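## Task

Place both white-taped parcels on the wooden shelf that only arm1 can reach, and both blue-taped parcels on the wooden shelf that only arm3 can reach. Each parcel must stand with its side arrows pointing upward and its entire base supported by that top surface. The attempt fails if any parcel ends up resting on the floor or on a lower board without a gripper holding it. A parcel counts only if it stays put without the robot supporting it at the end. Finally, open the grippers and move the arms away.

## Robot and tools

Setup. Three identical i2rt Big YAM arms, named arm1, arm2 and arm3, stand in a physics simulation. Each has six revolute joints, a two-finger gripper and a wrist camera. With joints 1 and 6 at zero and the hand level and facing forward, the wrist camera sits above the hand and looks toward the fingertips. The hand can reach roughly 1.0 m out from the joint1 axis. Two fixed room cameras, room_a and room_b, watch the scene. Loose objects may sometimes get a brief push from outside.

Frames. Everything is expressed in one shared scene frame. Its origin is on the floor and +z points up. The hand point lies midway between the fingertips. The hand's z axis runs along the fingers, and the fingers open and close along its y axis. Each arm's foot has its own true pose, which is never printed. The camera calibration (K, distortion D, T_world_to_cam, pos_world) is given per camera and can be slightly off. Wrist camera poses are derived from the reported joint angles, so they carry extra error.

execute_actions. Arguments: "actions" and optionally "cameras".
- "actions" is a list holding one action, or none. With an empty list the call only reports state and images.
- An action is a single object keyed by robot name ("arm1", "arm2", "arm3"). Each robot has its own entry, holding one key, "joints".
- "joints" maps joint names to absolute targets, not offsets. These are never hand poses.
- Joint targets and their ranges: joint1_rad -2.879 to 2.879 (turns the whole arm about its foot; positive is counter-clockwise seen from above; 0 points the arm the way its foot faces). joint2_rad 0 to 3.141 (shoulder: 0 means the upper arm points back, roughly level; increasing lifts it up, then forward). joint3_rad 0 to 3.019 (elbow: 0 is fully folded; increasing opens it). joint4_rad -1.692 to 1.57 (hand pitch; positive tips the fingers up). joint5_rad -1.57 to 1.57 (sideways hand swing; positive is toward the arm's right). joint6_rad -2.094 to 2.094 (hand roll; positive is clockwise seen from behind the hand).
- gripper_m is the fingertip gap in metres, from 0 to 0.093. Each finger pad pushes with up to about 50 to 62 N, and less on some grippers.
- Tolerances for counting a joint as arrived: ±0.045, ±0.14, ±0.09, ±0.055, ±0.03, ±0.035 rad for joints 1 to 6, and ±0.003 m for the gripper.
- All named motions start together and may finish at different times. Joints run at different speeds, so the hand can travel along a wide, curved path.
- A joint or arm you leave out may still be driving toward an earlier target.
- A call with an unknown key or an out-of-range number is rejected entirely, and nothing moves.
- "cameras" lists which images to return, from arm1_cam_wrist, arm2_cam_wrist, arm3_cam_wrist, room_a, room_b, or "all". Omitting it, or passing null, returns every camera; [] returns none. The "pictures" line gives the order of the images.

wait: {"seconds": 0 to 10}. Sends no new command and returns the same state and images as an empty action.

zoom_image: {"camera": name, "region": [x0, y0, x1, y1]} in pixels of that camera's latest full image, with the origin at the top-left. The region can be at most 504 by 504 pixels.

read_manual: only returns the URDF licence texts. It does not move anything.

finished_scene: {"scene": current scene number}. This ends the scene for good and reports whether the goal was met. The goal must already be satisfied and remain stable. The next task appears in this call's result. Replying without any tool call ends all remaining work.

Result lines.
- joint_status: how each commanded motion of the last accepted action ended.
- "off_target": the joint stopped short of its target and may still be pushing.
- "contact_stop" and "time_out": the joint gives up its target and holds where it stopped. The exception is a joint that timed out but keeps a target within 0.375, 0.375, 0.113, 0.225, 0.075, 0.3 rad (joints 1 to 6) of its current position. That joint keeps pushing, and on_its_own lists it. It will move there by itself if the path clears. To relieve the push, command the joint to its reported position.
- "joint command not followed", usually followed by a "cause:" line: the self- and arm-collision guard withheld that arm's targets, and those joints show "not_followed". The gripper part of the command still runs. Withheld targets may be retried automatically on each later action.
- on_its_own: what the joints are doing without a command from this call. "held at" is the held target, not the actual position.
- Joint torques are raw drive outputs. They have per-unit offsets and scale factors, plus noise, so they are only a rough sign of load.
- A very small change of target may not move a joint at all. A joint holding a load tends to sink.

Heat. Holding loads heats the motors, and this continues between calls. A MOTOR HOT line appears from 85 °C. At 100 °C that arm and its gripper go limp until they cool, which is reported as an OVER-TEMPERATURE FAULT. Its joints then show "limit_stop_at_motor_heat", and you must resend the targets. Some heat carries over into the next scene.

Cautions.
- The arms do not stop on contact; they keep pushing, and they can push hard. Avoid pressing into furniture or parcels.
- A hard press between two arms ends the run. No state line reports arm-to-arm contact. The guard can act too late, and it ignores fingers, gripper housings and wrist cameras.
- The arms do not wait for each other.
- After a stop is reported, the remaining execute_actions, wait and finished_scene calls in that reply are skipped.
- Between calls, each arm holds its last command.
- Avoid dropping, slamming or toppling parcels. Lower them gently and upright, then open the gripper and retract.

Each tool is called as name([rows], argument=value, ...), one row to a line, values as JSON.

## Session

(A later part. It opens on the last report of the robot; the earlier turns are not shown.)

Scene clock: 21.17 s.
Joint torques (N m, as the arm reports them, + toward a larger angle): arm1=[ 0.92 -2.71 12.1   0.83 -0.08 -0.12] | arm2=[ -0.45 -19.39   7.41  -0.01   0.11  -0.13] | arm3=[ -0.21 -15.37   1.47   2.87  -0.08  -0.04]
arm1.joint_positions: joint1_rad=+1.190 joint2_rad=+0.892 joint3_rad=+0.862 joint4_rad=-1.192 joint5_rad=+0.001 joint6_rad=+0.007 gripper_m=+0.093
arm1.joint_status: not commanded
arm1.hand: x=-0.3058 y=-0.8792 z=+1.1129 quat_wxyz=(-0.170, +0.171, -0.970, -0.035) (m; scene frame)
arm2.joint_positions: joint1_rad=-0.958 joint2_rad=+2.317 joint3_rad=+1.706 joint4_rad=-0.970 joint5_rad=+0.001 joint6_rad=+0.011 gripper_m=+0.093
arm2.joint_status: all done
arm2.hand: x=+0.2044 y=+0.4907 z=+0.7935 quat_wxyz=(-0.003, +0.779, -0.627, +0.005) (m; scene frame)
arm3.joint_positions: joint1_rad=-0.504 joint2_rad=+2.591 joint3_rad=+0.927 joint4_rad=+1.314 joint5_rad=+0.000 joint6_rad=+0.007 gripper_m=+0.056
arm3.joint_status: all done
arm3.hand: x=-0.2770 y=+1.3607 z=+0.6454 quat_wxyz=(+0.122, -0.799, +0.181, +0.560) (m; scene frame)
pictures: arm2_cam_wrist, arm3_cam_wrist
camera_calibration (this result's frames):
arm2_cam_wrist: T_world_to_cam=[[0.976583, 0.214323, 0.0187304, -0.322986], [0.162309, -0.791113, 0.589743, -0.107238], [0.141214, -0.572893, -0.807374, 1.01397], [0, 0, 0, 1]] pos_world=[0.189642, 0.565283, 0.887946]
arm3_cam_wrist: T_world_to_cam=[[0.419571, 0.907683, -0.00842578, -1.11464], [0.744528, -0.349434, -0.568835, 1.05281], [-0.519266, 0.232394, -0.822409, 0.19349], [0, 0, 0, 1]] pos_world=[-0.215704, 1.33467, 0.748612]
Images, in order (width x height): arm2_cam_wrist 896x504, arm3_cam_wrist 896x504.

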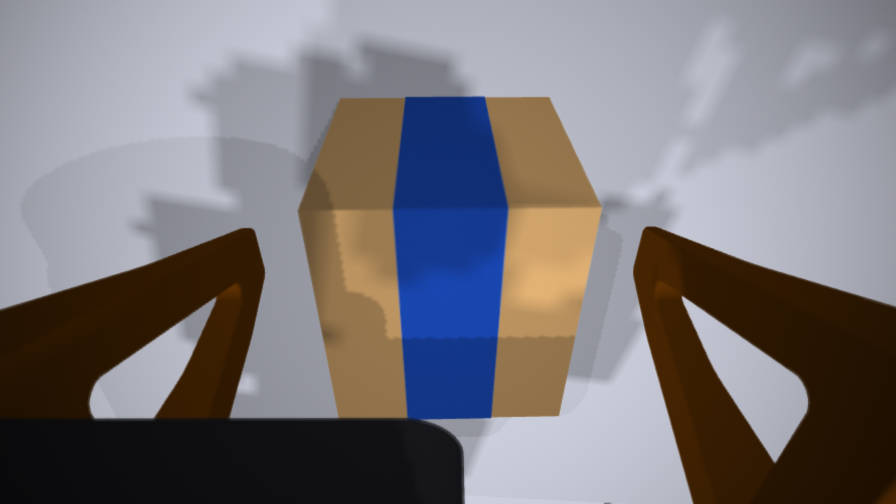

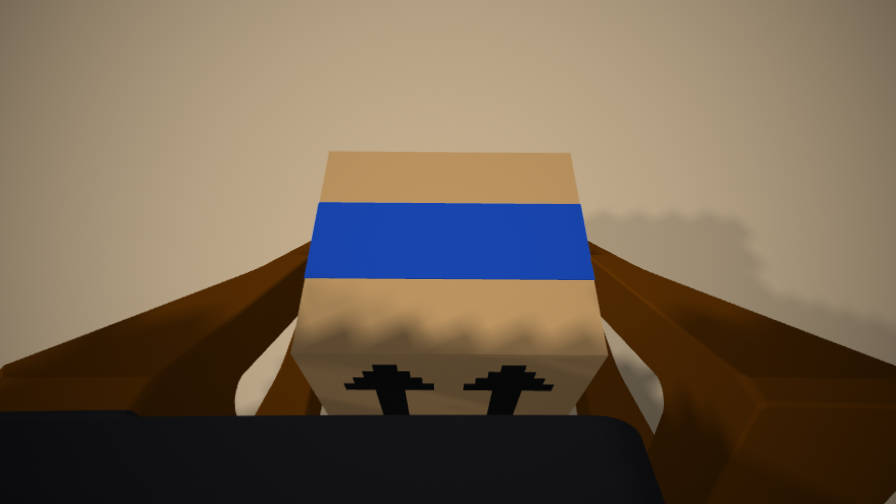

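execute_actions([
  {"arm2":{"joints":{"joint2_rad":1.9,"joint4_rad":0.91}},"arm3":{"joints":{"gripper_m":0.093}}},
], cameras=["arm3_cam_wrist"])

execute_actions([
  {"arm2":{"joints":{"joint1_rad":-1.401,"joint2_rad":2.12,"joint3_rad":1.045,"joint5_rad":-0.502,"joint6_rad":-0.21}},"arm3":{"joints":{"joint2_rad":1.7}}},
], cameras=["arm2_cam_wrist","arm3_cam_wrist"])

Scene clock: 24.90 s.
Joint torques (N m, as the arm reports them, + toward a larger angle): arm1=[ 0.86 -2.78 12.12  0.86 -0.08 -0.11] | arm2=[ -0.54 -16.44   9.07   1.46   0.08  -0.13] | arm3=[ -0.31 -15.27   1.58   2.89  -0.08  -0.04]
arm1.joint_positions: joint1_rad=+1.190 joint2_rad=+0.892 joint3_rad=+0.862 joint4_rad=-1.192 joint5_rad=+0.001 joint6_rad=+0.007 gripper_m=+0.093
arm1.joint_status: not commanded
arm1.hand: x=-0.3058 y=-0.8792 z=+1.1129 quat_wxyz=(-0.170, +0.171, -0.970, -0.035) (m; scene frame)
arm2.joint_positions: joint1_rad=-0.958 joint2_rad=+1.893 joint3_rad=+1.709 joint4_rad=+0.894 joint5_rad=+0.001 joint6_rad=+0.011 gripper_m=+0.093
arm2.joint_status: all done
arm2.hand: x=+0.1698 y=+0.6118 z=+1.4556 quat_wxyz=(-0.565, +0.325, -0.257, -0.714) (m; scene frame)
arm3.joint_positions: joint1_rad=-0.504 joint2_rad=+2.591 joint3_rad=+0.927 joint4_rad=+1.314 joint5_rad=+0.000 joint6_rad=+0.007 gripper_m=+0.093
arm3.joint_status: all done
arm3.hand: x=-0.2770 y=+1.3607 z=+0.6454 quat_wxyz=(+0.123, -0.799, +0.181, +0.560) (m; scene frame)
pictures: arm3_cam_wrist
camera_calibration (this result's frames):
arm3_cam_wrist: T_world_to_cam=[[0.419453, 0.907741, -0.00806758, -1.11499], [0.744661, -0.349152, -0.568835, 1.05247], [-0.519172, 0.232592, -0.822412, 0.193248], [0, 0, 0, 1]] pos_world=[-0.215716, 1.33464, 0.748613]
Images, in order (width x height): arm3_cam_wrist 896x504.

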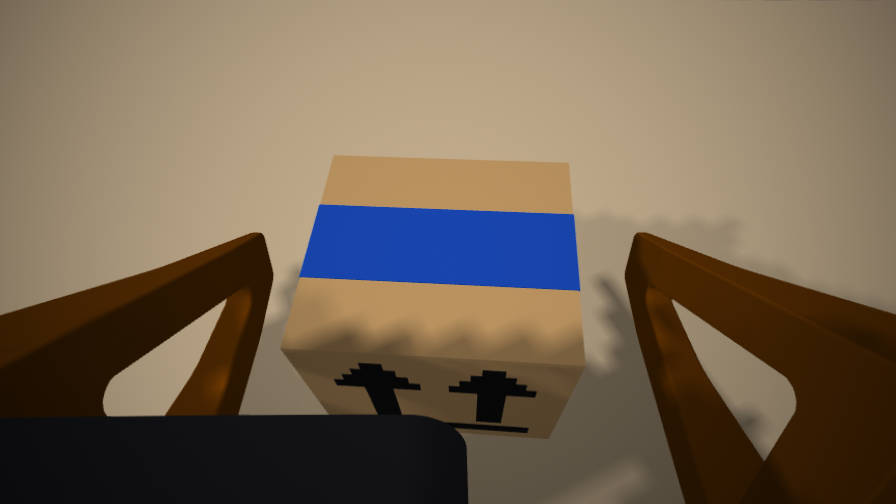

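Scene clock: 26.60 s.
Joint torques (N m, as the arm reports them, + toward a larger angle): arm1=[ 1.   -2.76 12.08  0.85 -0.08 -0.12] | arm2=[ -0.37 -15.37   4.88   1.93   0.06  -0.12] | arm3=[ -0.26 -14.76   8.53   2.25  -0.07  -0.03]
arm1.joint_positions: joint1_rad=+1.190 joint2_rad=+0.892 joint3_rad=+0.862 joint4_rad=-1.192 joint5_rad=+0.001 joint6_rad=+0.007 gripper_m=+0.093
arm1.joint_status: not commanded
arm1.hand: x=-0.3058 y=-0.8792 z=+1.1129 quat_wxyz=(-0.170, +0.171, -0.970, -0.035) (m; scene frame)
arm2.joint_positions: joint1_rad=-1.397 joint2_rad=+2.119 joint3_rad=+1.048 joint4_rad=+0.898 joint5_rad=-0.502 joint6_rad=-0.199 gripper_m=+0.093
arm2.joint_status: all done
arm2.hand: x=+0.4093 y=+0.5505 z=+0.9430 quat_wxyz=(-0.422, +0.635, -0.412, -0.499) (m; scene frame)
arm3.joint_positions: joint1_rad=-0.504 joint2_rad=+1.697 joint3_rad=+0.927 joint4_rad=+1.318 joint5_rad=+0.000 joint6_rad=+0.007 gripper_m=+0.093
arm3.joint_status: all done
arm3.hand: x=-0.3187 y=+1.3804 z=+1.1992 quat_wxyz=(+0.187, -0.478, +0.108, +0.852) (m; scene frame)
pictures: arm2_cam_wrist, arm3_cam_wrist
camera_calibration (this result's frames):
arm2_cam_wrist: T_world_to_cam=[[0.9463, 0.297526, 0.126471, -0.673693], [0.295732, -0.638602, -0.710443, 0.906202], [-0.130611, 0.709694, -0.692297, 0.43671], [0, 0, 0, 1]] pos_world=[0.426561, 0.469214, 1.03134]
arm3_cam_wrist: T_world_to_cam=[[0.415745, 0.909481, -0.000830742, -1.12314], [0.0611888, -0.0288822, -0.997708, 1.25982], [-0.90742, 0.414741, -0.0676576, -0.657856], [0, 0, 0, 1]] pos_world=[-0.207098, 1.3307, 1.21149]
Images, in order (width x height): arm2_cam_wrist 896x504, arm3_cam_wrist 896x504.

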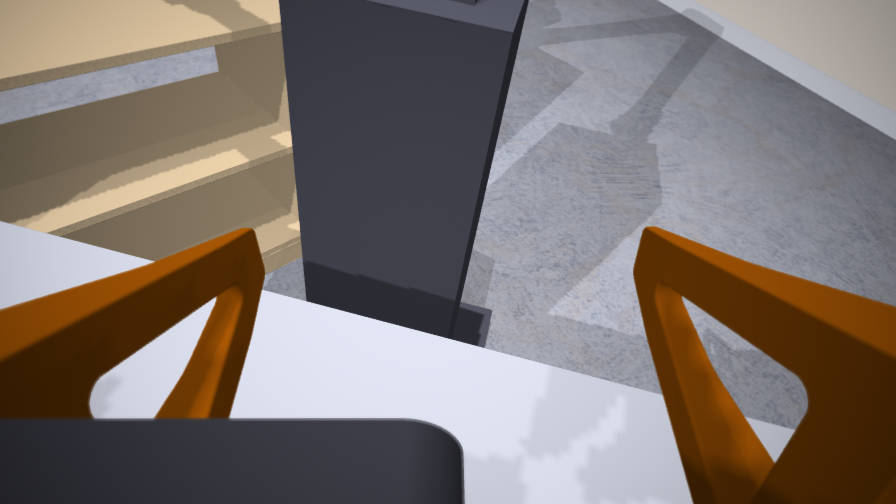

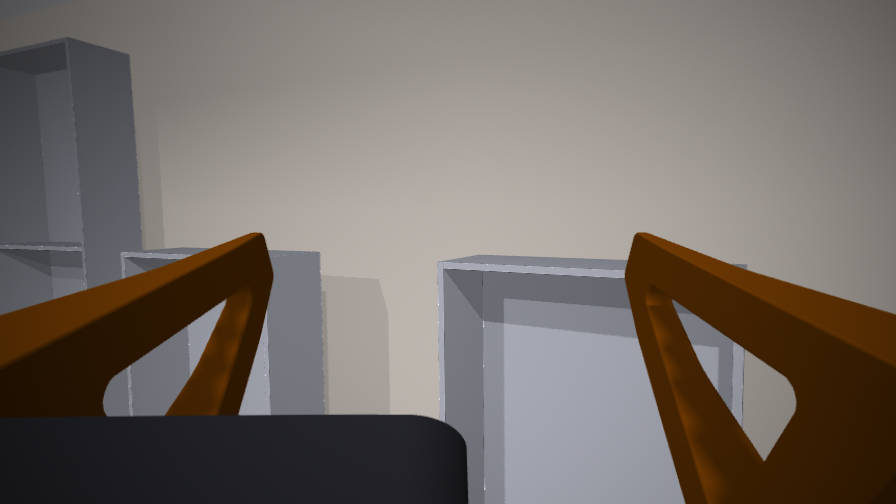

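execute_actions([
  {"arm2":{"joints":{"joint2_rad":2.265}},"arm3":{"joints":{"joint1_rad":1.448,"joint2_rad":1.7,"joint3_rad":1.74,"joint4_rad":-1.05,"joint6_rad":-0.27}}},
], cameras=["arm2_cam_wrist","arm3_cam_wrist"])

Scene clock: 29.13 s.
Joint torques (N m, as the arm reports them, + toward a larger angle): arm1=[ 1.04 -2.78 12.13  0.84 -0.08 -0.11] | arm2=[ -0.58 -16.1    4.35   1.82   0.    -0.13] | arm3=[ -0.8  -17.87  13.77   1.64  -0.02  -0.01]
arm1.joint_positions: joint1_rad=+1.190 joint2_rad=+0.892 joint3_rad=+0.862 joint4_rad=-1.192 joint5_rad=+0.001 joint6_rad=+0.007 gripper_m=+0.093
arm1.joint_status: not commanded
arm1.hand: x=-0.3058 y=-0.8792 z=+1.1129 quat_wxyz=(-0.170, +0.171, -0.970, -0.035) (m; scene frame)
arm2.joint_positions: joint1_rad=-1.397 joint2_rad=+2.273 joint3_rad=+1.040 joint4_rad=+0.901 joint5_rad=-0.502 joint6_rad=-0.199 gripper_m=+0.093
arm2.joint_status: all done
arm2.hand: x=+0.4050 y=+0.5272 z=+0.8402 quat_wxyz=(-0.364, +0.657, -0.457, -0.476) (m; scene frame)
arm3.joint_positions: joint1_rad=+1.455 joint2_rad=+1.698 joint3_rad=+1.696 joint4_rad=-1.041 joint5_rad=-0.002 joint6_rad=-0.264 gripper_m=+0.093
arm3.joint_status: all done
arm3.hand: x=+0.2113 y=+0.4741 z=+1.1248 quat_wxyz=(-0.155, -0.606, -0.752, +0.210) (m; scene frame)
pictures: arm2_cam_wrist, arm3_cam_wrist
camera_calibration (this result's frames):
arm2_cam_wrist: T_world_to_cam=[[0.949561, 0.310068, 0.0468171, -0.590675], [0.272602, -0.742425, -0.611959, 0.800904], [-0.154991, 0.593855, -0.789503, 0.534079], [0, 0, 0, 1]] pos_world=[0.425331, 0.460595, 0.939431]
arm3_cam_wrist: T_world_to_cam=[[-0.975405, -0.183086, 0.122739, 0.153671], [-0.171307, 0.980071, 0.100572, -0.537548], [-0.138706, 0.077072, -0.98733, 1.22601], [0, 0, 0, 1]] pos_world=[0.227862, 0.46048, 1.24568]
Images, in order (width x height): arm2_cam_wrist 896x504, arm3_cam_wrist 896x504.

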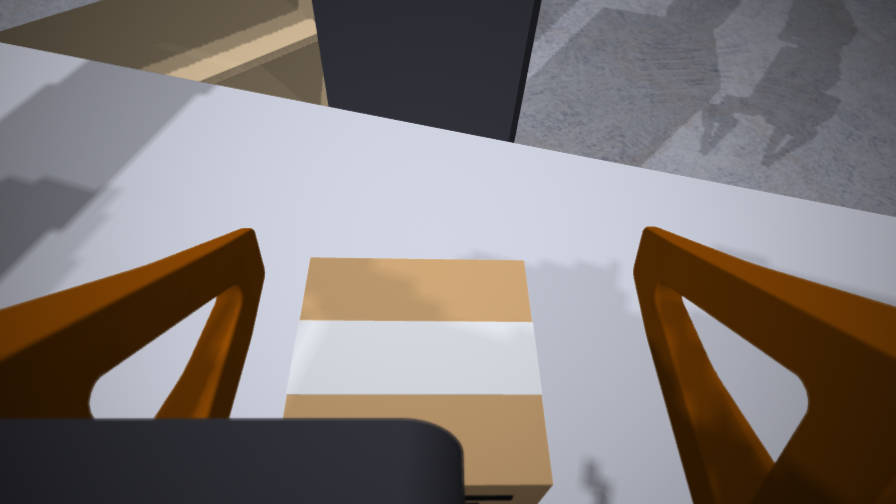

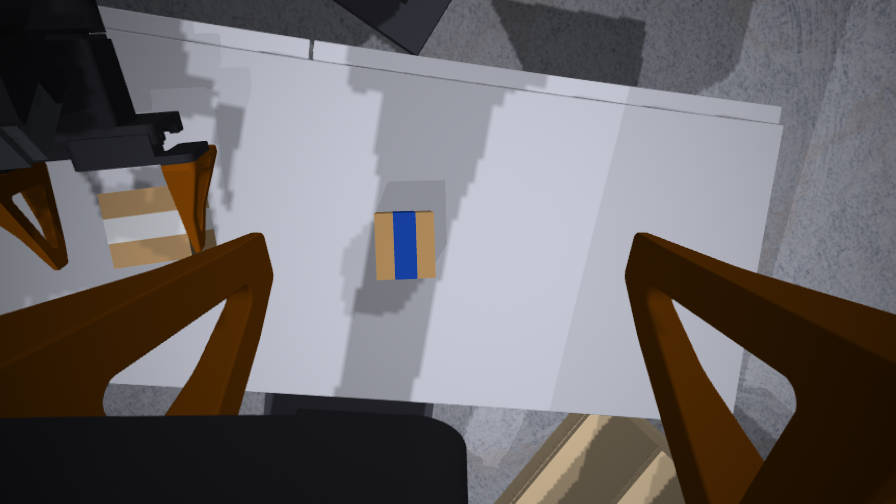

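execute_actions([
  {"arm2":{"joints":{"joint2_rad":2.342}},"arm3":{"joints":{"joint1_rad":1.44,"joint2_rad":2.05,"joint3_rad":1.655,"joint4_rad":-1.02,"joint6_rad":-0.28}}},
], cameras=["arm2_cam_wrist","arm3_cam_wrist"])

Scene clock: 30.80 s.
Joint torques (N m, as the arm reports them, + toward a larger angle): arm1=[ 1.02 -2.74 12.14  0.84 -0.08 -0.12] | arm2=[ -0.58 -15.09   3.92   1.78  -0.02  -0.13] | arm3=[ -0.95 -22.63  10.9    1.34  -0.03  -0.03]
arm1.joint_positions: joint1_rad=+1.190 joint2_rad=+0.892 joint3_rad=+0.862 joint4_rad=-1.192 joint5_rad=+0.001 joint6_rad=+0.007 gripper_m=+0.093
arm1.joint_status: not commanded
arm1.hand: x=-0.3058 y=-0.8792 z=+1.1129 quat_wxyz=(-0.170, +0.171, -0.970, -0.035) (m; scene frame)
arm2.joint_positions: joint1_rad=-1.397 joint2_rad=+2.336 joint3_rad=+1.040 joint4_rad=+0.901 joint5_rad=-0.502 joint6_rad=-0.199 gripper_m=+0.093
arm2.joint_status: all done
arm2.hand: x=+0.4026 y=+0.5147 z=+0.8005 quat_wxyz=(-0.341, +0.665, -0.474, -0.466) (m; scene frame)
arm3.joint_positions: joint1_rad=+1.447 joint2_rad=+2.064 joint3_rad=+1.628 joint4_rad=-1.023 joint5_rad=-0.002 joint6_rad=-0.273 gripper_m=+0.093
arm3.joint_status: all done
arm3.hand: x=+0.2072 y=+0.4827 z=+0.8666 quat_wxyz=(-0.034, -0.626, -0.778, +0.045) (m; scene frame)
pictures: arm2_cam_wrist, arm3_cam_wrist
camera_calibration (this result's frames):
arm2_cam_wrist: T_world_to_cam=[[0.950104, 0.311569, 0.0150488, -0.558177], [0.264423, -0.778868, -0.568722, 0.755401], [-0.165475, 0.544324, -0.822392, 0.565833], [0, 0, 0, 1]] pos_world=[0.424212, 0.454272, 0.903349]
arm3_cam_wrist: T_world_to_cam=[[-0.976648, -0.213983, 0.019254, 0.28774], [-0.178069, 0.856348, 0.484727, -0.792553], [-0.120211, 0.469979, -0.874454, 0.67861], [0, 0, 0, 1]] pos_world=[0.221468, 0.42134, 0.972044]
Images, in order (width x height): arm2_cam_wrist 896x504, arm3_cam_wrist 896x504.

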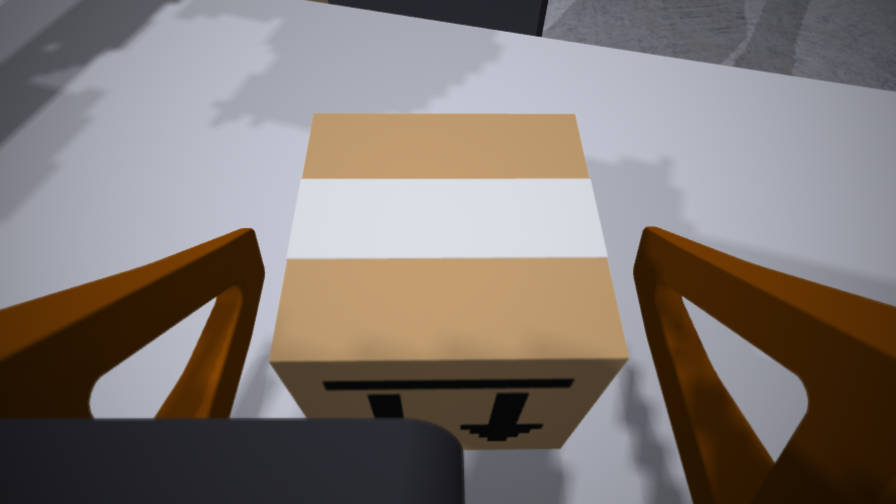

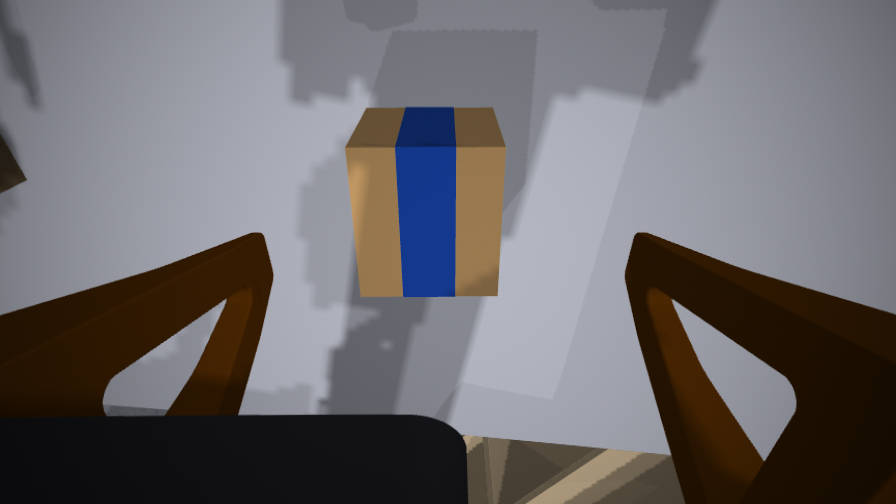

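execute_actions([
  {"arm2":{"joints":{"gripper_m":0.04}},"arm3":{"joints":{"joint2_rad":2.18}}},
], cameras=["arm3_cam_wrist"])

Scene clock: 32.73 s.
Joint torques (N m, as the arm reports them, + toward a larger angle): arm1=[ 1.04 -2.81 12.11  0.84 -0.08 -0.12] | arm2=[ -0.6  -14.96   3.88   1.81  -0.01  -0.13] | arm3=[ -0.89 -21.11  10.27   1.12  -0.03  -0.04]
arm1.joint_positions: joint1_rad=+1.190 joint2_rad=+0.892 joint3_rad=+0.862 joint4_rad=-1.192 joint5_rad=+0.001 joint6_rad=+0.007 gripper_m=+0.093
arm1.joint_status: not commanded
arm1.hand: x=-0.3058 y=-0.8792 z=+1.1129 quat_wxyz=(-0.170, +0.171, -0.970, -0.035) (m; scene frame)
arm2.joint_positions: joint1_rad=-1.397 joint2_rad=+2.336 joint3_rad=+1.040 joint4_rad=+0.901 joint5_rad=-0.502 joint6_rad=-0.200 gripper_m=+0.057
arm2.joint_status: gripper_m off_target (ended at +0.057, target +0.040)
arm2.hand: x=+0.4025 y=+0.5146 z=+0.8005 quat_wxyz=(-0.341, +0.665, -0.474, -0.466) (m; scene frame)
arm3.joint_positions: joint1_rad=+1.447 joint2_rad=+2.167 joint3_rad=+1.628 joint4_rad=-1.023 joint5_rad=-0.002 joint6_rad=-0.273 gripper_m=+0.093
arm3.joint_status: all done
arm3.hand: x=+0.2081 y=+0.4967 z=+0.8040 quat_wxyz=(-0.004, -0.627, -0.779, +0.003) (m; scene frame)
pictures: arm3_cam_wrist
camera_calibration (this result's frames):
arm3_cam_wrist: T_world_to_cam=[[-0.976656, -0.21463, -0.00872833, 0.315611], [-0.181311, 0.801889, 0.569298, -0.814265], [-0.11519, 0.557591, -0.822085, 0.530693], [0, 0, 0, 1]] pos_world=[0.221739, 0.424779, 0.902589]
Images, in order (width x height): arm3_cam_wrist 896x504.

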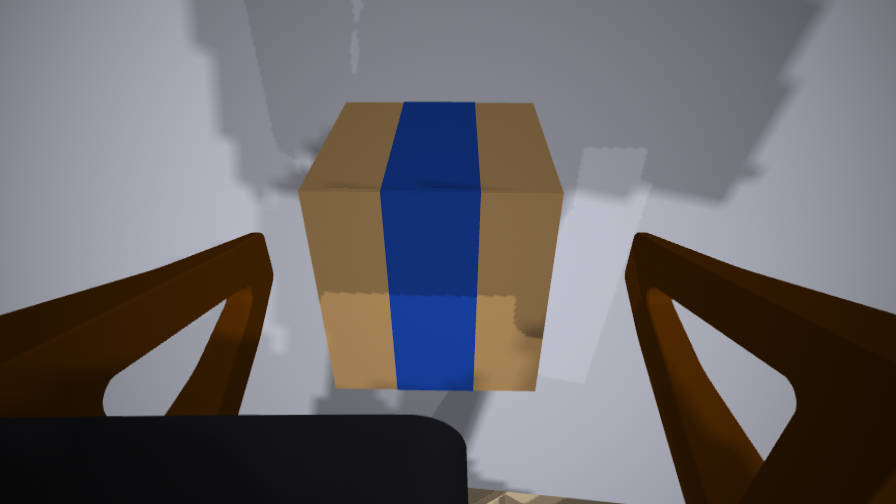

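execute_actions([
  {"arm2":{"joints":{"joint2_rad":2.0}},"arm3":{"joints":{"joint2_rad":2.21}}},
], cameras=["arm3_cam_wrist"])

Scene clock: 34.57 s.
Joint torques (N m, as the arm reports them, + toward a larger angle): arm1=[ 1.02 -2.85 12.1   0.85 -0.08 -0.11] | arm2=[ -0.69 -14.2    6.44   1.63   0.1   -0.12] | arm3=[ -0.86 -18.91  10.29   1.13  -0.03  -0.04]
arm1.joint_positions: joint1_rad=+1.190 joint2_rad=+0.892 joint3_rad=+0.862 joint4_rad=-1.192 joint5_rad=+0.001 joint6_rad=+0.007 gripper_m=+0.093
arm1.joint_status: not commanded
arm1.hand: x=-0.3058 y=-0.8792 z=+1.1129 quat_wxyz=(-0.170, +0.171, -0.970, -0.035) (m; scene frame)
arm2.joint_positions: joint1_rad=-1.397 joint2_rad=+1.994 joint3_rad=+1.035 joint4_rad=+0.905 joint5_rad=-0.502 joint6_rad=-0.200 gripper_m=+0.057
arm2.joint_status: all done
arm2.hand: x=+0.4089 y=+0.5512 z=+1.0215 quat_wxyz=(-0.463, +0.616, -0.376, -0.514) (m; scene frame)
arm3.joint_positions: joint1_rad=+1.447 joint2_rad=+2.171 joint3_rad=+1.628 joint4_rad=-1.023 joint5_rad=-0.002 joint6_rad=-0.273 gripper_m=+0.093
arm3.joint_status: all done
arm3.hand: x=+0.2081 y=+0.4973 z=+0.8017 quat_wxyz=(-0.003, -0.627, -0.779, +0.001) (m; scene frame)
pictures: arm3_cam_wrist
camera_calibration (this result's frames):
arm3_cam_wrist: T_world_to_cam=[[-0.976653, -0.214599, -0.00976114, 0.316579], [-0.18144, 0.799714, 0.572308, -0.814775], [-0.115011, 0.560718, -0.819981, 0.525187], [0, 0, 0, 1]] pos_world=[0.221757, 0.425043, 0.900036]
Images, in order (width x height): arm3_cam_wrist 896x504.

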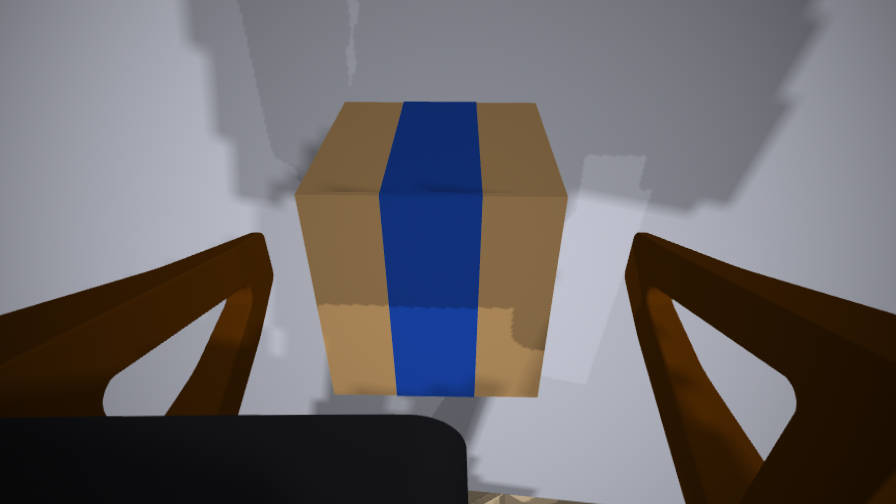

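execute_actions([
  {"arm2":{"joints":{"joint2_rad":1.2,"joint4_rad":-1.48,"joint5_rad":0,"joint6_rad":0}},"arm3":{"joints":{"joint2_rad":2.225}}},
], cameras=["arm3_cam_wrist"])

Scene clock: 36.93 s.
Joint torques (N m, as the arm reports them, + toward a larger angle): arm1=[ 1.02 -2.81 12.1   0.81 -0.09 -0.12] | arm2=[-0.53 -5.95  8.23 -0.45  0.22  0.15] | arm3=[ -0.88 -19.35  10.23   1.1   -0.02  -0.03]
arm1.joint_positions: joint1_rad=+1.190 joint2_rad=+0.892 joint3_rad=+0.862 joint4_rad=-1.192 joint5_rad=+0.001 joint6_rad=+0.007 gripper_m=+0.093
arm1.joint_status: not commanded
arm1.hand: x=-0.3058 y=-0.8792 z=+1.1129 quat_wxyz=(-0.170, +0.171, -0.970, -0.035) (m; scene frame)
arm2.joint_positions: joint1_rad=-1.397 joint2_rad=+1.201 joint3_rad=+1.035 joint4_rad=-1.470 joint5_rad=-0.002 joint6_rad=-0.011 gripper_m=+0.058
arm2.joint_status: all done
arm2.hand: x=+0.4097 y=+0.1674 z=+1.0957 quat_wxyz=(+0.020, +0.632, -0.774, +0.019) (m; scene frame)
arm3.joint_positions: joint1_rad=+1.447 joint2_rad=+2.190 joint3_rad=+1.628 joint4_rad=-1.023 joint5_rad=-0.002 joint6_rad=-0.273 gripper_m=+0.093
arm3.joint_status: all done
arm3.hand: x=+0.2083 y=+0.5006 z=+0.7903 quat_wxyz=(+0.003, -0.627, -0.779, -0.007) (m; scene frame)
pictures: arm3_cam_wrist
camera_calibration (this result's frames):
arm3_cam_wrist: T_world_to_cam=[[-0.976636, -0.214383, -0.014923, 0.321348], [-0.182095, 0.788671, 0.587231, -0.817017], [-0.114123, 0.576228, -0.809282, 0.497615], [0, 0, 0, 1]] pos_world=[0.221855, 0.426509, 0.887284]
Images, in order (width x height): arm3_cam_wrist 896x504.

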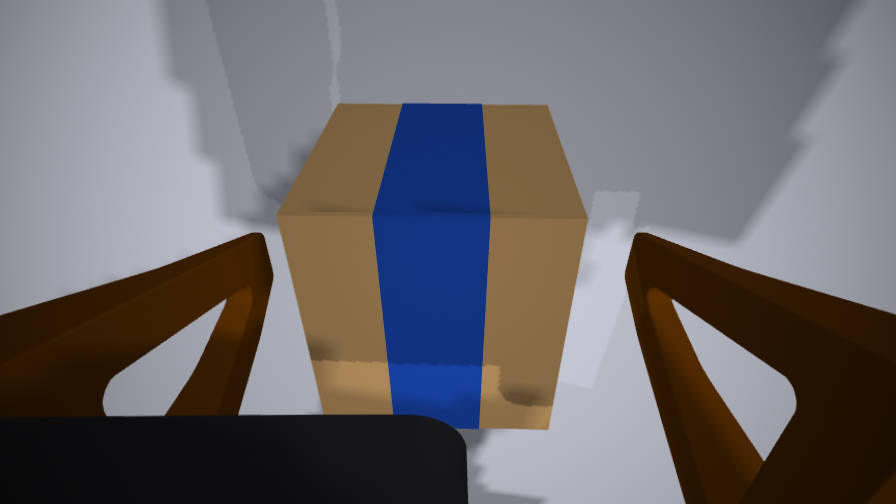

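execute_actions([
  {"arm2":{"joints":{"joint1_rad":1.13,"joint2_rad":1.9,"joint3_rad":2.10,"joint4_rad":-1.49}},"arm3":{"joints":{"gripper_m":0.04}}},
], cameras=["arm2_cam_wrist"])

Scene clock: 39.90 s.
Joint torques (N m, as the arm reports them, + toward a larger angle): arm1=[ 0.96 -2.73 12.11  0.86 -0.09 -0.12] | arm2=[ -0.41 -18.1   10.8    0.07   0.17   0.13] | arm3=[ -0.86 -19.33  10.16   1.09  -0.05  -0.03]
arm1.joint_positions: joint1_rad=+1.190 joint2_rad=+0.892 joint3_rad=+0.862 joint4_rad=-1.192 joint5_rad=+0.001 joint6_rad=+0.007 gripper_m=+0.093
arm1.joint_status: not commanded
arm1.hand: x=-0.3058 y=-0.8792 z=+1.1129 quat_wxyz=(-0.170, +0.171, -0.970, -0.035) (m; scene frame)
arm2.joint_positions: joint1_rad=+1.129 joint2_rad=+1.915 joint3_rad=+2.061 joint4_rad=-1.480 joint5_rad=-0.001 joint6_rad=-0.009 gripper_m=+0.058
arm2.joint_status: all done
arm2.hand: x=-0.1346 y=-0.5740 z=+1.1656 quat_wxyz=(+0.041, +0.924, +0.365, -0.104) (m; scene frame)
arm3.joint_positions: joint1_rad=+1.447 joint2_rad=+2.190 joint3_rad=+1.628 joint4_rad=-1.023 joint5_rad=-0.002 joint6_rad=-0.273 gripper_m=+0.050
arm3.joint_status: gripper_m off_target (ended at +0.050, target +0.040)
arm3.hand: x=+0.2082 y=+0.5006 z=+0.7903 quat_wxyz=(+0.003, -0.627, -0.779, -0.007) (m; scene frame)
pictures: arm2_cam_wrist
camera_calibration (this result's frames):
arm2_cam_wrist: T_world_to_cam=[[-0.68251, 0.730829, 0.00831837, 0.314588], [0.674889, 0.625818, 0.390994, 0.0000672679], [0.280544, 0.272472, -0.920355, 1.38799], [0, 0, 0, 1]] pos_world=[-0.174728, -0.608139, 1.2748]
Images, in order (width x height): arm2_cam_wrist 896x504.

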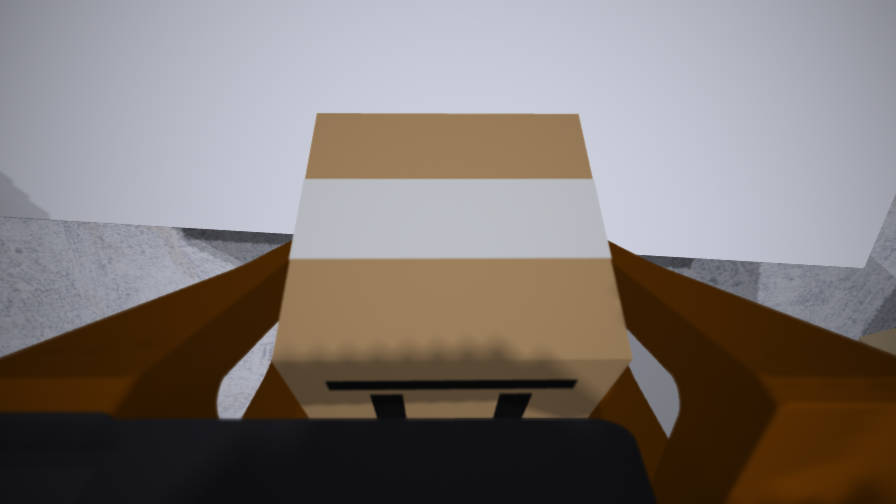

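execute_actions([
  {"arm2":{"joints":{"joint2_rad":2.48}},"arm3":{"joints":{"joint2_rad":1.85}}},
], cameras=["arm2_cam_wrist"])

Scene clock: 41.83 s.
Joint torques (N m, as the arm reports them, + toward a larger angle): arm1=[ 0.94 -2.75 12.12  0.8  -0.08 -0.11] | arm2=[ -0.07 -20.53   7.85  -0.52   0.2    0.11] | arm3=[ -0.87 -17.64  10.79   1.78  -0.04  -0.03]
arm1.joint_positions: joint1_rad=+1.190 joint2_rad=+0.892 joint3_rad=+0.862 joint4_rad=-1.192 joint5_rad=+0.001 joint6_rad=+0.007 gripper_m=+0.093
arm1.joint_status: not commanded
arm1.hand: x=-0.3058 y=-0.8792 z=+1.1129 quat_wxyz=(-0.170, +0.171, -0.970, -0.035) (m; scene frame)
arm2.joint_positions: joint1_rad=+1.129 joint2_rad=+2.488 joint3_rad=+2.082 joint4_rad=-1.493 joint5_rad=-0.002 joint6_rad=-0.008 gripper_m=+0.057
arm2.joint_status: all done
arm2.hand: x=-0.1214 y=-0.5620 z=+0.8090 quat_wxyz=(-0.060, +0.917, +0.361, +0.158) (m; scene frame)
arm3.joint_positions: joint1_rad=+1.447 joint2_rad=+1.828 joint3_rad=+1.644 joint4_rad=-1.023 joint5_rad=-0.002 joint6_rad=-0.273 gripper_m=+0.050
arm3.joint_status: all done
arm3.hand: x=+0.2063 y=+0.4704 z=+1.0204 quat_wxyz=(-0.106, -0.617, -0.766, +0.147) (m; scene frame)
pictures: arm2_cam_wrist
camera_calibration (this result's frames):
arm2_cam_wrist: T_world_to_cam=[[-0.6845, 0.729009, 0.0022675, 0.321431], [0.415845, 0.387897, 0.822562, -0.391246], [0.598776, 0.563987, -0.56867, 0.970759], [0, 0, 0, 1]] pos_world=[-0.19855, -0.630059, 0.873137]
Images, in order (width x height): arm2_cam_wrist 896x504.

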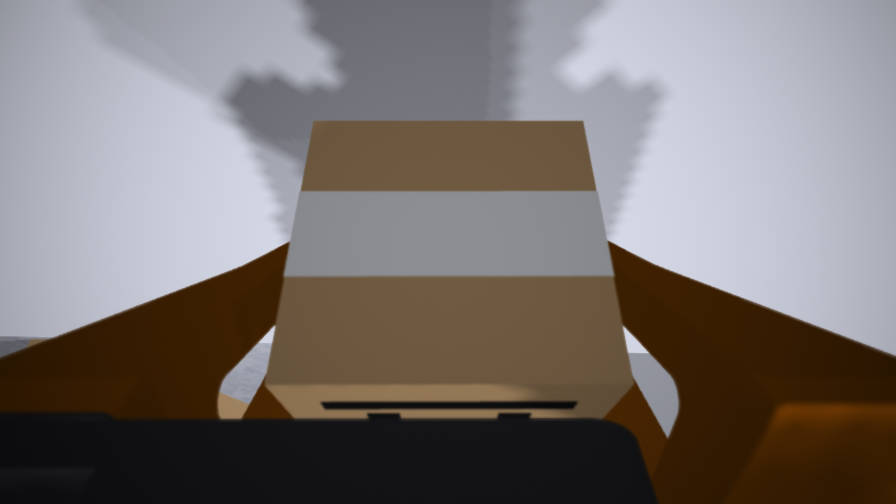

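execute_actions([
  {"arm2":{"joints":{"joint2_rad":2.525}},"arm3":{"joints":{"joint1_rad":-0.177,"joint2_rad":1.95,"joint4_rad":-0.785}}},
], cameras=["arm2_cam_wrist","arm3_cam_wrist"])

Scene clock: 44.53 s.
Joint torques (N m, as the arm reports them, + toward a larger angle): arm1=[ 1.07 -2.76 12.09  0.84 -0.08 -0.12] | arm2=[ -0.23 -19.42   7.72  -0.56   0.2    0.11] | arm3=[  0.1  -21.63  10.79   1.84  -0.18  -0.01]
arm1.joint_positions: joint1_rad=+1.190 joint2_rad=+0.892 joint3_rad=+0.862 joint4_rad=-1.192 joint5_rad=+0.001 joint6_rad=+0.007 gripper_m=+0.093
arm1.joint_status: not commanded
arm1.hand: x=-0.3058 y=-0.8792 z=+1.1129 quat_wxyz=(-0.170, +0.171, -0.970, -0.035) (m; scene frame)
arm2.joint_positions: joint1_rad=+1.129 joint2_rad=+2.511 joint3_rad=+2.082 joint4_rad=-1.493 joint5_rad=-0.002 joint6_rad=-0.008 gripper_m=+0.057
arm2.joint_status: all done
arm2.hand: x=-0.1177 y=-0.5586 z=+0.7951 quat_wxyz=(-0.064, +0.915, +0.361, +0.169) (m; scene frame)
arm3.joint_positions: joint1_rad=-0.182 joint2_rad=+1.950 joint3_rad=+1.644 joint4_rad=-0.784 joint5_rad=+0.002 joint6_rad=-0.275 gripper_m=+0.050
arm3.joint_status: all done
arm3.hand: x=-0.4543 y=+1.1988 z=+0.9635 quat_wxyz=(+0.047, -0.968, -0.076, +0.233) (m; scene frame)
pictures: arm2_cam_wrist, arm3_cam_wrist
camera_calibration (this result's frames):
arm2_cam_wrist: T_world_to_cam=[[-0.684538, 0.728975, 0.00201187, 0.3217], [0.401867, 0.375065, 0.835362, -0.401656], [0.608203, 0.572645, -0.549697, 0.949536], [0, 0, 0, 1]] pos_world=[-0.195882, -0.627611, 0.856838]
arm3_cam_wrist: T_world_to_cam=[[-0.131115, 0.984064, 0.120107, -1.35617], [0.982308, 0.112619, 0.149627, 0.171081], [0.133716, 0.137601, -0.98142, 0.96409], [0, 0, 0, 1]] pos_world=[-0.474784, 1.18264, 1.08347]
Images, in order (width x height): arm2_cam_wrist 896x504, arm3_cam_wrist 896x504.

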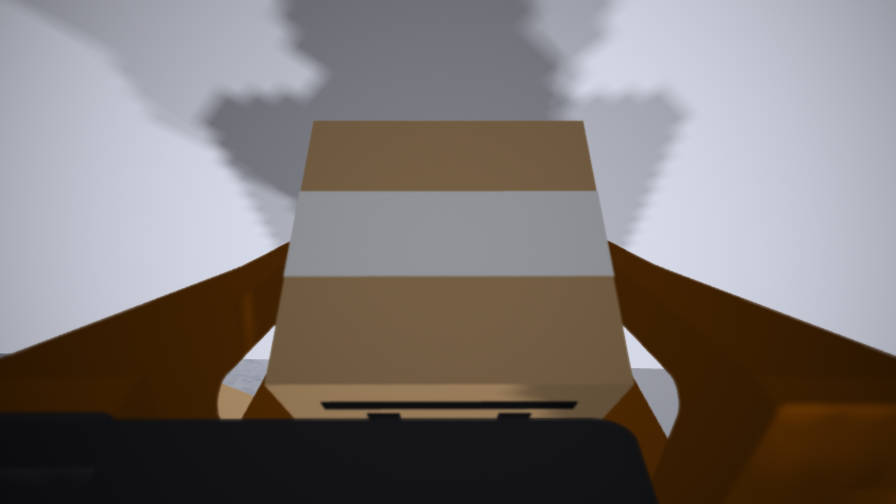

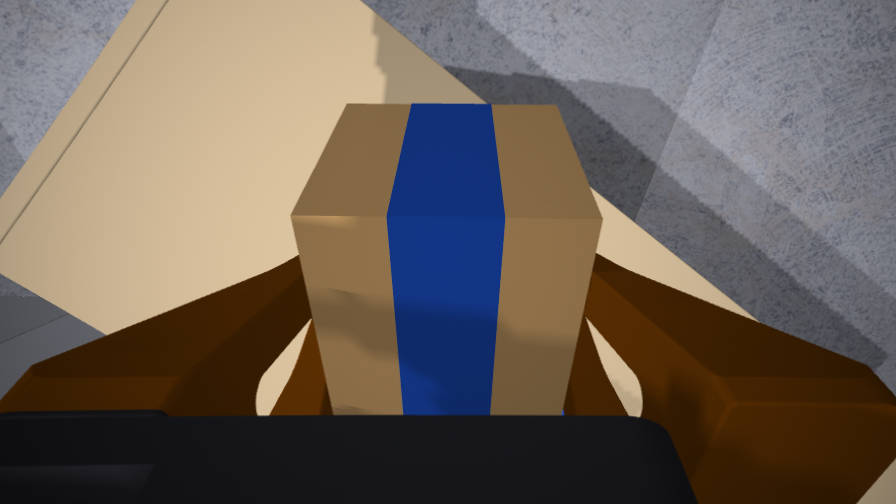

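execute_actions([
  {"arm2":{"joints":{"joint2_rad":2.54}},"arm3":{"joints":{"joint2_rad":2.425}}},
], cameras=["arm2_cam_wrist","arm3_cam_wrist"])

Scene clock: 46.00 s.
Joint torques (N m, as the arm reports them, + toward a larger angle): arm1=[ 0.98 -2.75 12.12  0.83 -0.07 -0.11] | arm2=[ -0.31 -19.34   7.71  -0.58   0.2    0.11] | arm3=[  0.05 -25.05   8.34   0.95  -0.2   -0.01]
arm1.joint_positions: joint1_rad=+1.190 joint2_rad=+0.892 joint3_rad=+0.862 joint4_rad=-1.192 joint5_rad=+0.001 joint6_rad=+0.007 gripper_m=+0.093
arm1.joint_status: not commanded
arm1.hand: x=-0.3058 y=-0.8792 z=+1.1129 quat_wxyz=(-0.170, +0.171, -0.970, -0.035) (m; scene frame)
arm2.joint_positions: joint1_rad=+1.129 joint2_rad=+2.521 joint3_rad=+2.082 joint4_rad=-1.493 joint5_rad=-0.002 joint6_rad=-0.008 gripper_m=+0.057
arm2.joint_status: all done
arm2.hand: x=-0.1159 y=-0.5569 z=+0.7889 quat_wxyz=(-0.066, +0.914, +0.360, +0.173) (m; scene frame)
arm3.joint_positions: joint1_rad=-0.182 joint2_rad=+2.438 joint3_rad=+1.634 joint4_rad=-0.785 joint5_rad=+0.002 joint6_rad=-0.275 gripper_m=+0.050
arm3.joint_status: all done
arm3.hand: x=-0.3663 y=+1.1883 z=+0.6419 quat_wxyz=(-0.001, -0.997, -0.079, -0.010) (m; scene frame)
pictures: arm2_cam_wrist, arm3_cam_wrist
camera_calibration (this result's frames):
arm2_cam_wrist: T_world_to_cam=[[-0.684553, 0.728961, 0.00189648, 0.321821], [0.395508, 0.369226, 0.840979, -0.406182], [0.61234, 0.576445, -0.541065, 0.939909], [0, 0, 0, 1]] pos_world=[-0.194592, -0.626427, 0.849532]
arm3_cam_wrist: T_world_to_cam=[[-0.158814, 0.98724, -0.0116041, -1.22512], [0.794134, 0.134715, 0.592624, -0.245579], [0.586625, 0.0849016, -0.805396, 0.753658], [0, 0, 0, 1]] pos_world=[-0.441658, 1.17858, 0.738312]
Images, in order (width x height): arm2_cam_wrist 896x504, arm3_cam_wrist 896x504.

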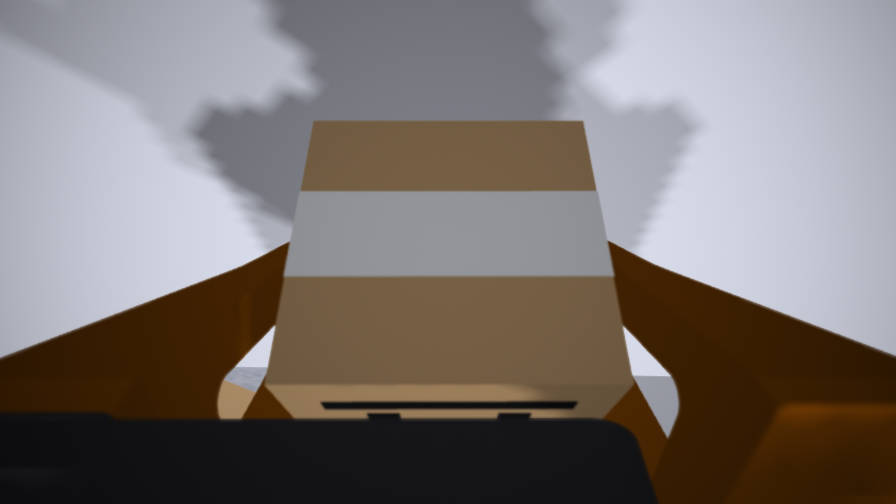

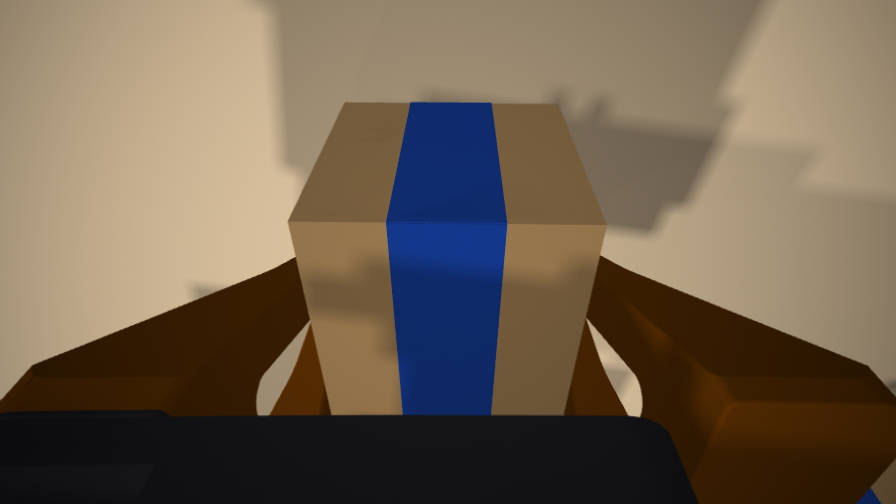

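execute_actions([
  {"arm1":{"joints":{"joint1_rad":1.6,"joint2_rad":1.0,"joint3_rad":2.19,"joint4_rad":-1.525,"joint6_rad":0.02}},"arm2":{"joints":{"gripper_m":0.093}},"arm3":{"joints":{"gripper_m":0.093}}},
], cameras=["arm2_cam_wrist"])

Scene clock: 47.97 s.
Joint torques (N m, as the arm reports them, + toward a larger angle): arm1=[ 0.79  1.03  5.9   1.69 -0.09  0.02] | arm2=[ -0.21 -19.26   7.72  -0.58   0.19   0.12] | arm3=[  0.16 -24.58   8.24   0.95  -0.19  -0.02]
arm1.joint_positions: joint1_rad=+1.591 joint2_rad=+0.992 joint3_rad=+2.175 joint4_rad=-1.517 joint5_rad=+0.001 joint6_rad=+0.012 gripper_m=+0.093
arm1.joint_status: all done
arm1.hand: x=-0.4073 y=-0.8178 z=+1.6459 quat_wxyz=(-0.537, +0.295, -0.759, -0.221) (m; scene frame)
arm2.joint_positions: joint1_rad=+1.129 joint2_rad=+2.521 joint3_rad=+2.082 joint4_rad=-1.493 joint5_rad=-0.002 joint6_rad=-0.008 gripper_m=+0.093
arm2.joint_status: all done
arm2.hand: x=-0.1159 y=-0.5569 z=+0.7889 quat_wxyz=(-0.066, +0.914, +0.360, +0.173) (m; scene frame)
arm3.joint_positions: joint1_rad=-0.182 joint2_rad=+2.438 joint3_rad=+1.634 joint4_rad=-0.785 joint5_rad=+0.002 joint6_rad=-0.275 gripper_m=+0.093
arm3.joint_status: all done
arm3.hand: x=-0.3663 y=+1.1883 z=+0.6419 quat_wxyz=(-0.001, -0.997, -0.079, -0.010) (m; scene frame)
pictures: arm2_cam_wrist
camera_calibration (this result's frames):
arm2_cam_wrist: T_world_to_cam=[[-0.684553, 0.728961, 0.00189648, 0.321821], [0.395508, 0.369226, 0.840979, -0.406182], [0.61234, 0.576445, -0.541065, 0.939909], [0, 0, 0, 1]] pos_world=[-0.194592, -0.626427, 0.849532]
Images, in order (width x height): arm2_cam_wrist 896x504.

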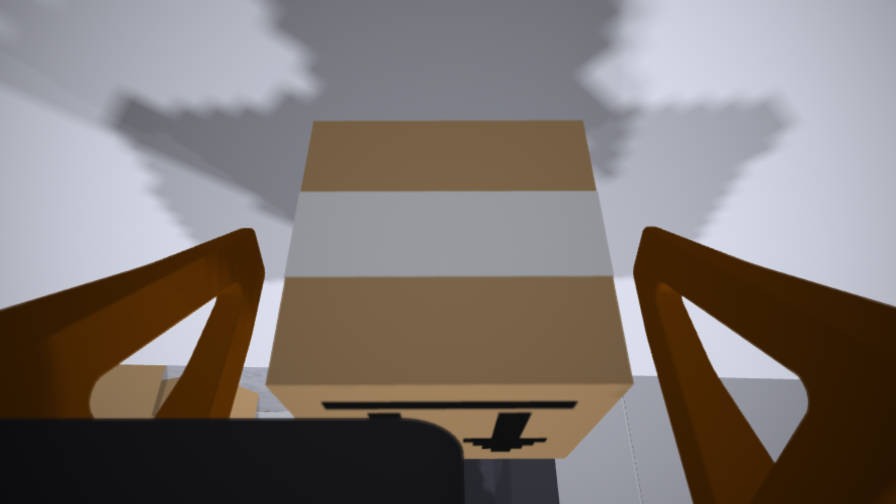

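execute_actions([
  {"arm1":{"joints":{"joint2_rad":1.2}},"arm2":{"joints":{"joint2_rad":2.25}},"arm3":{"joints":{"joint2_rad":2.0}}},
], cameras=[])

execute_actions([
  {"arm1":{"joints":{"joint2_rad":1.7}},"arm2":{"joints":{"joint1_rad":0.0,"joint2_rad":1.0,"joint3_rad":1.0,"joint4_rad":-1.2}},"arm3":{"joints":{"joint1_rad":-0.35,"joint2_rad":0.5,"joint3_rad":0.3,"joint4_rad":-0.2,"joint6_rad":0}}},
], cameras=["arm1_cam_wrist","arm3_cam_wrist"])

Scene clock: 49.83 s.
Joint torques (N m, as the arm reports them, + toward a larger angle): arm1=[ 0.86 -4.36  7.93  1.65 -0.08  0.02] | arm2=[ -0.23 -19.44   8.03   0.     0.2    0.12] | arm3=[  0.1  -19.25  10.23   1.87  -0.19  -0.01]
arm1.joint_positions: joint1_rad=+1.591 joint2_rad=+1.202 joint3_rad=+2.170 joint4_rad=-1.518 joint5_rad=+0.001 joint6_rad=+0.012 gripper_m=+0.093
arm1.joint_status: all done
arm1.hand: x=-0.3158 y=-0.7303 z=+1.5832 quat_wxyz=(-0.453, +0.316, -0.812, -0.187) (m; scene frame)
arm2.joint_positions: joint1_rad=+1.129 joint2_rad=+2.245 joint3_rad=+2.093 joint4_rad=-1.493 joint5_rad=-0.002 joint6_rad=-0.008 gripper_m=+0.093
arm2.joint_status: all done
arm2.hand: x=-0.1486 y=-0.5869 z=+0.9659 quat_wxyz=(-0.015, +0.929, +0.366, +0.041) (m; scene frame)
arm3.joint_positions: joint1_rad=-0.182 joint2_rad=+1.972 joint3_rad=+1.652 joint4_rad=-0.785 joint5_rad=+0.002 joint6_rad=-0.275 gripper_m=+0.093
arm3.joint_status: all done
arm3.hand: x=-0.4565 y=+1.1990 z=+0.9521 quat_wxyz=(+0.046, -0.970, -0.077, +0.226) (m; scene frame)
pictures: none
No camera images: the call's "cameras" was empty. Leave "cameras" out to get every camera's image.

Scene clock: 51.60 s.
Joint torques (N m, as the arm reports them, + toward a larger angle): arm1=[  1.03 -15.94  11.19   1.12  -0.08   0.03] | arm2=[-0.24 -4.35  7.99  0.52  0.07  0.1 ] | arm3=[-0.46 -0.83 11.06  3.   -0.1   0.1 ]
arm1.joint_positions: joint1_rad=+1.591 joint2_rad=+1.702 joint3_rad=+2.157 joint4_rad=-1.519 joint5_rad=+0.001 joint6_rad=+0.012 gripper_m=+0.093
arm1.joint_status: all done
arm1.hand: x=-0.1522 y=-0.5728 z=+1.3394 quat_wxyz=(-0.232, +0.352, -0.901, -0.098) (m; scene frame)
arm2.joint_positions: joint1_rad=-0.001 joint2_rad=+1.003 joint3_rad=+1.003 joint4_rad=-1.195 joint5_rad=+0.002 joint6_rad=-0.006 gripper_m=+0.093
arm2.joint_status: all done
arm2.hand: x=+0.0223 y=-0.0029 z=+1.1487 quat_wxyz=(-0.042, +0.965, -0.185, -0.179) (m; scene frame)
arm3.joint_positions: joint1_rad=-0.348 joint2_rad=+0.505 joint3_rad=+0.299 joint4_rad=-0.210 joint5_rad=+0.001 joint6_rad=-0.008 gripper_m=+0.093
arm3.joint_status: all done
arm3.hand: x=-0.0655 y=+1.2064 z=+1.0353 quat_wxyz=(+0.079, -0.830, +0.115, +0.540) (m; scene frame)
pictures: arm1_cam_wrist, arm3_cam_wrist
camera_calibration (this result's frames):
arm1_cam_wrist: T_world_to_cam=[[0.673172, -0.73926, -0.0182705, -0.297498], [-0.733087, -0.670386, 0.114739, -0.646065], [-0.09707, -0.0638449, -0.993228, 1.40061], [0, 0, 0, 1]] pos_world=[-0.137398, -0.56362, 1.45981]
arm3_cam_wrist: T_world_to_cam=[[0.268505, 0.963266, 0.00481629, -1.15072], [0.827343, -0.22805, -0.513319, 0.864735], [-0.493365, 0.141813, -0.858184, 0.807847], [0, 0, 0, 1]] pos_world=[-0.00789634, 1.19109, 1.14271]
Images, in order (width x height): arm1_cam_wrist 896x504, arm3_cam_wrist 896x504.

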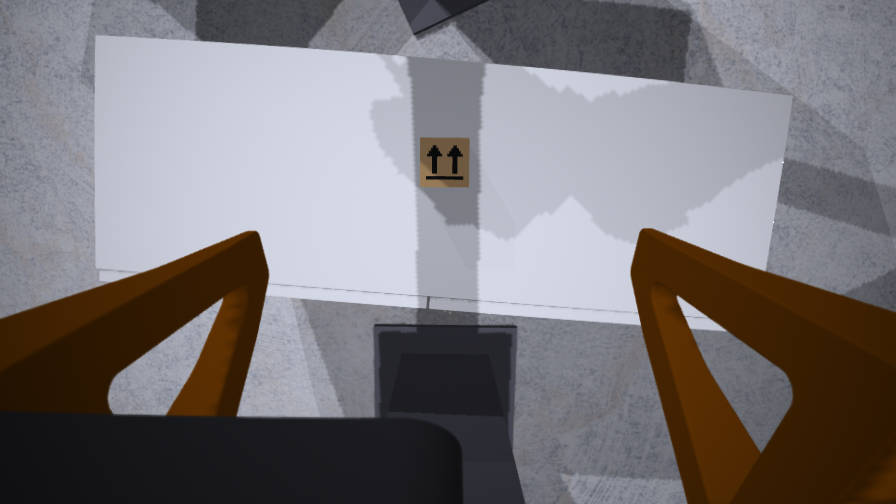

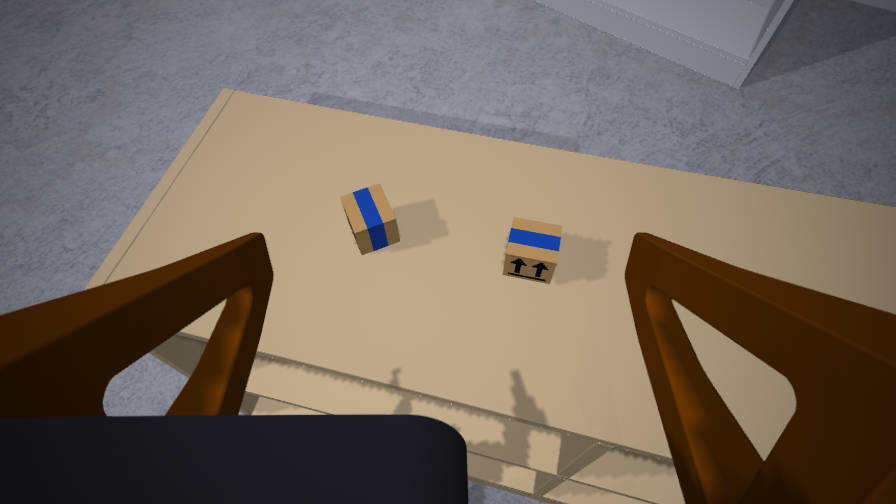

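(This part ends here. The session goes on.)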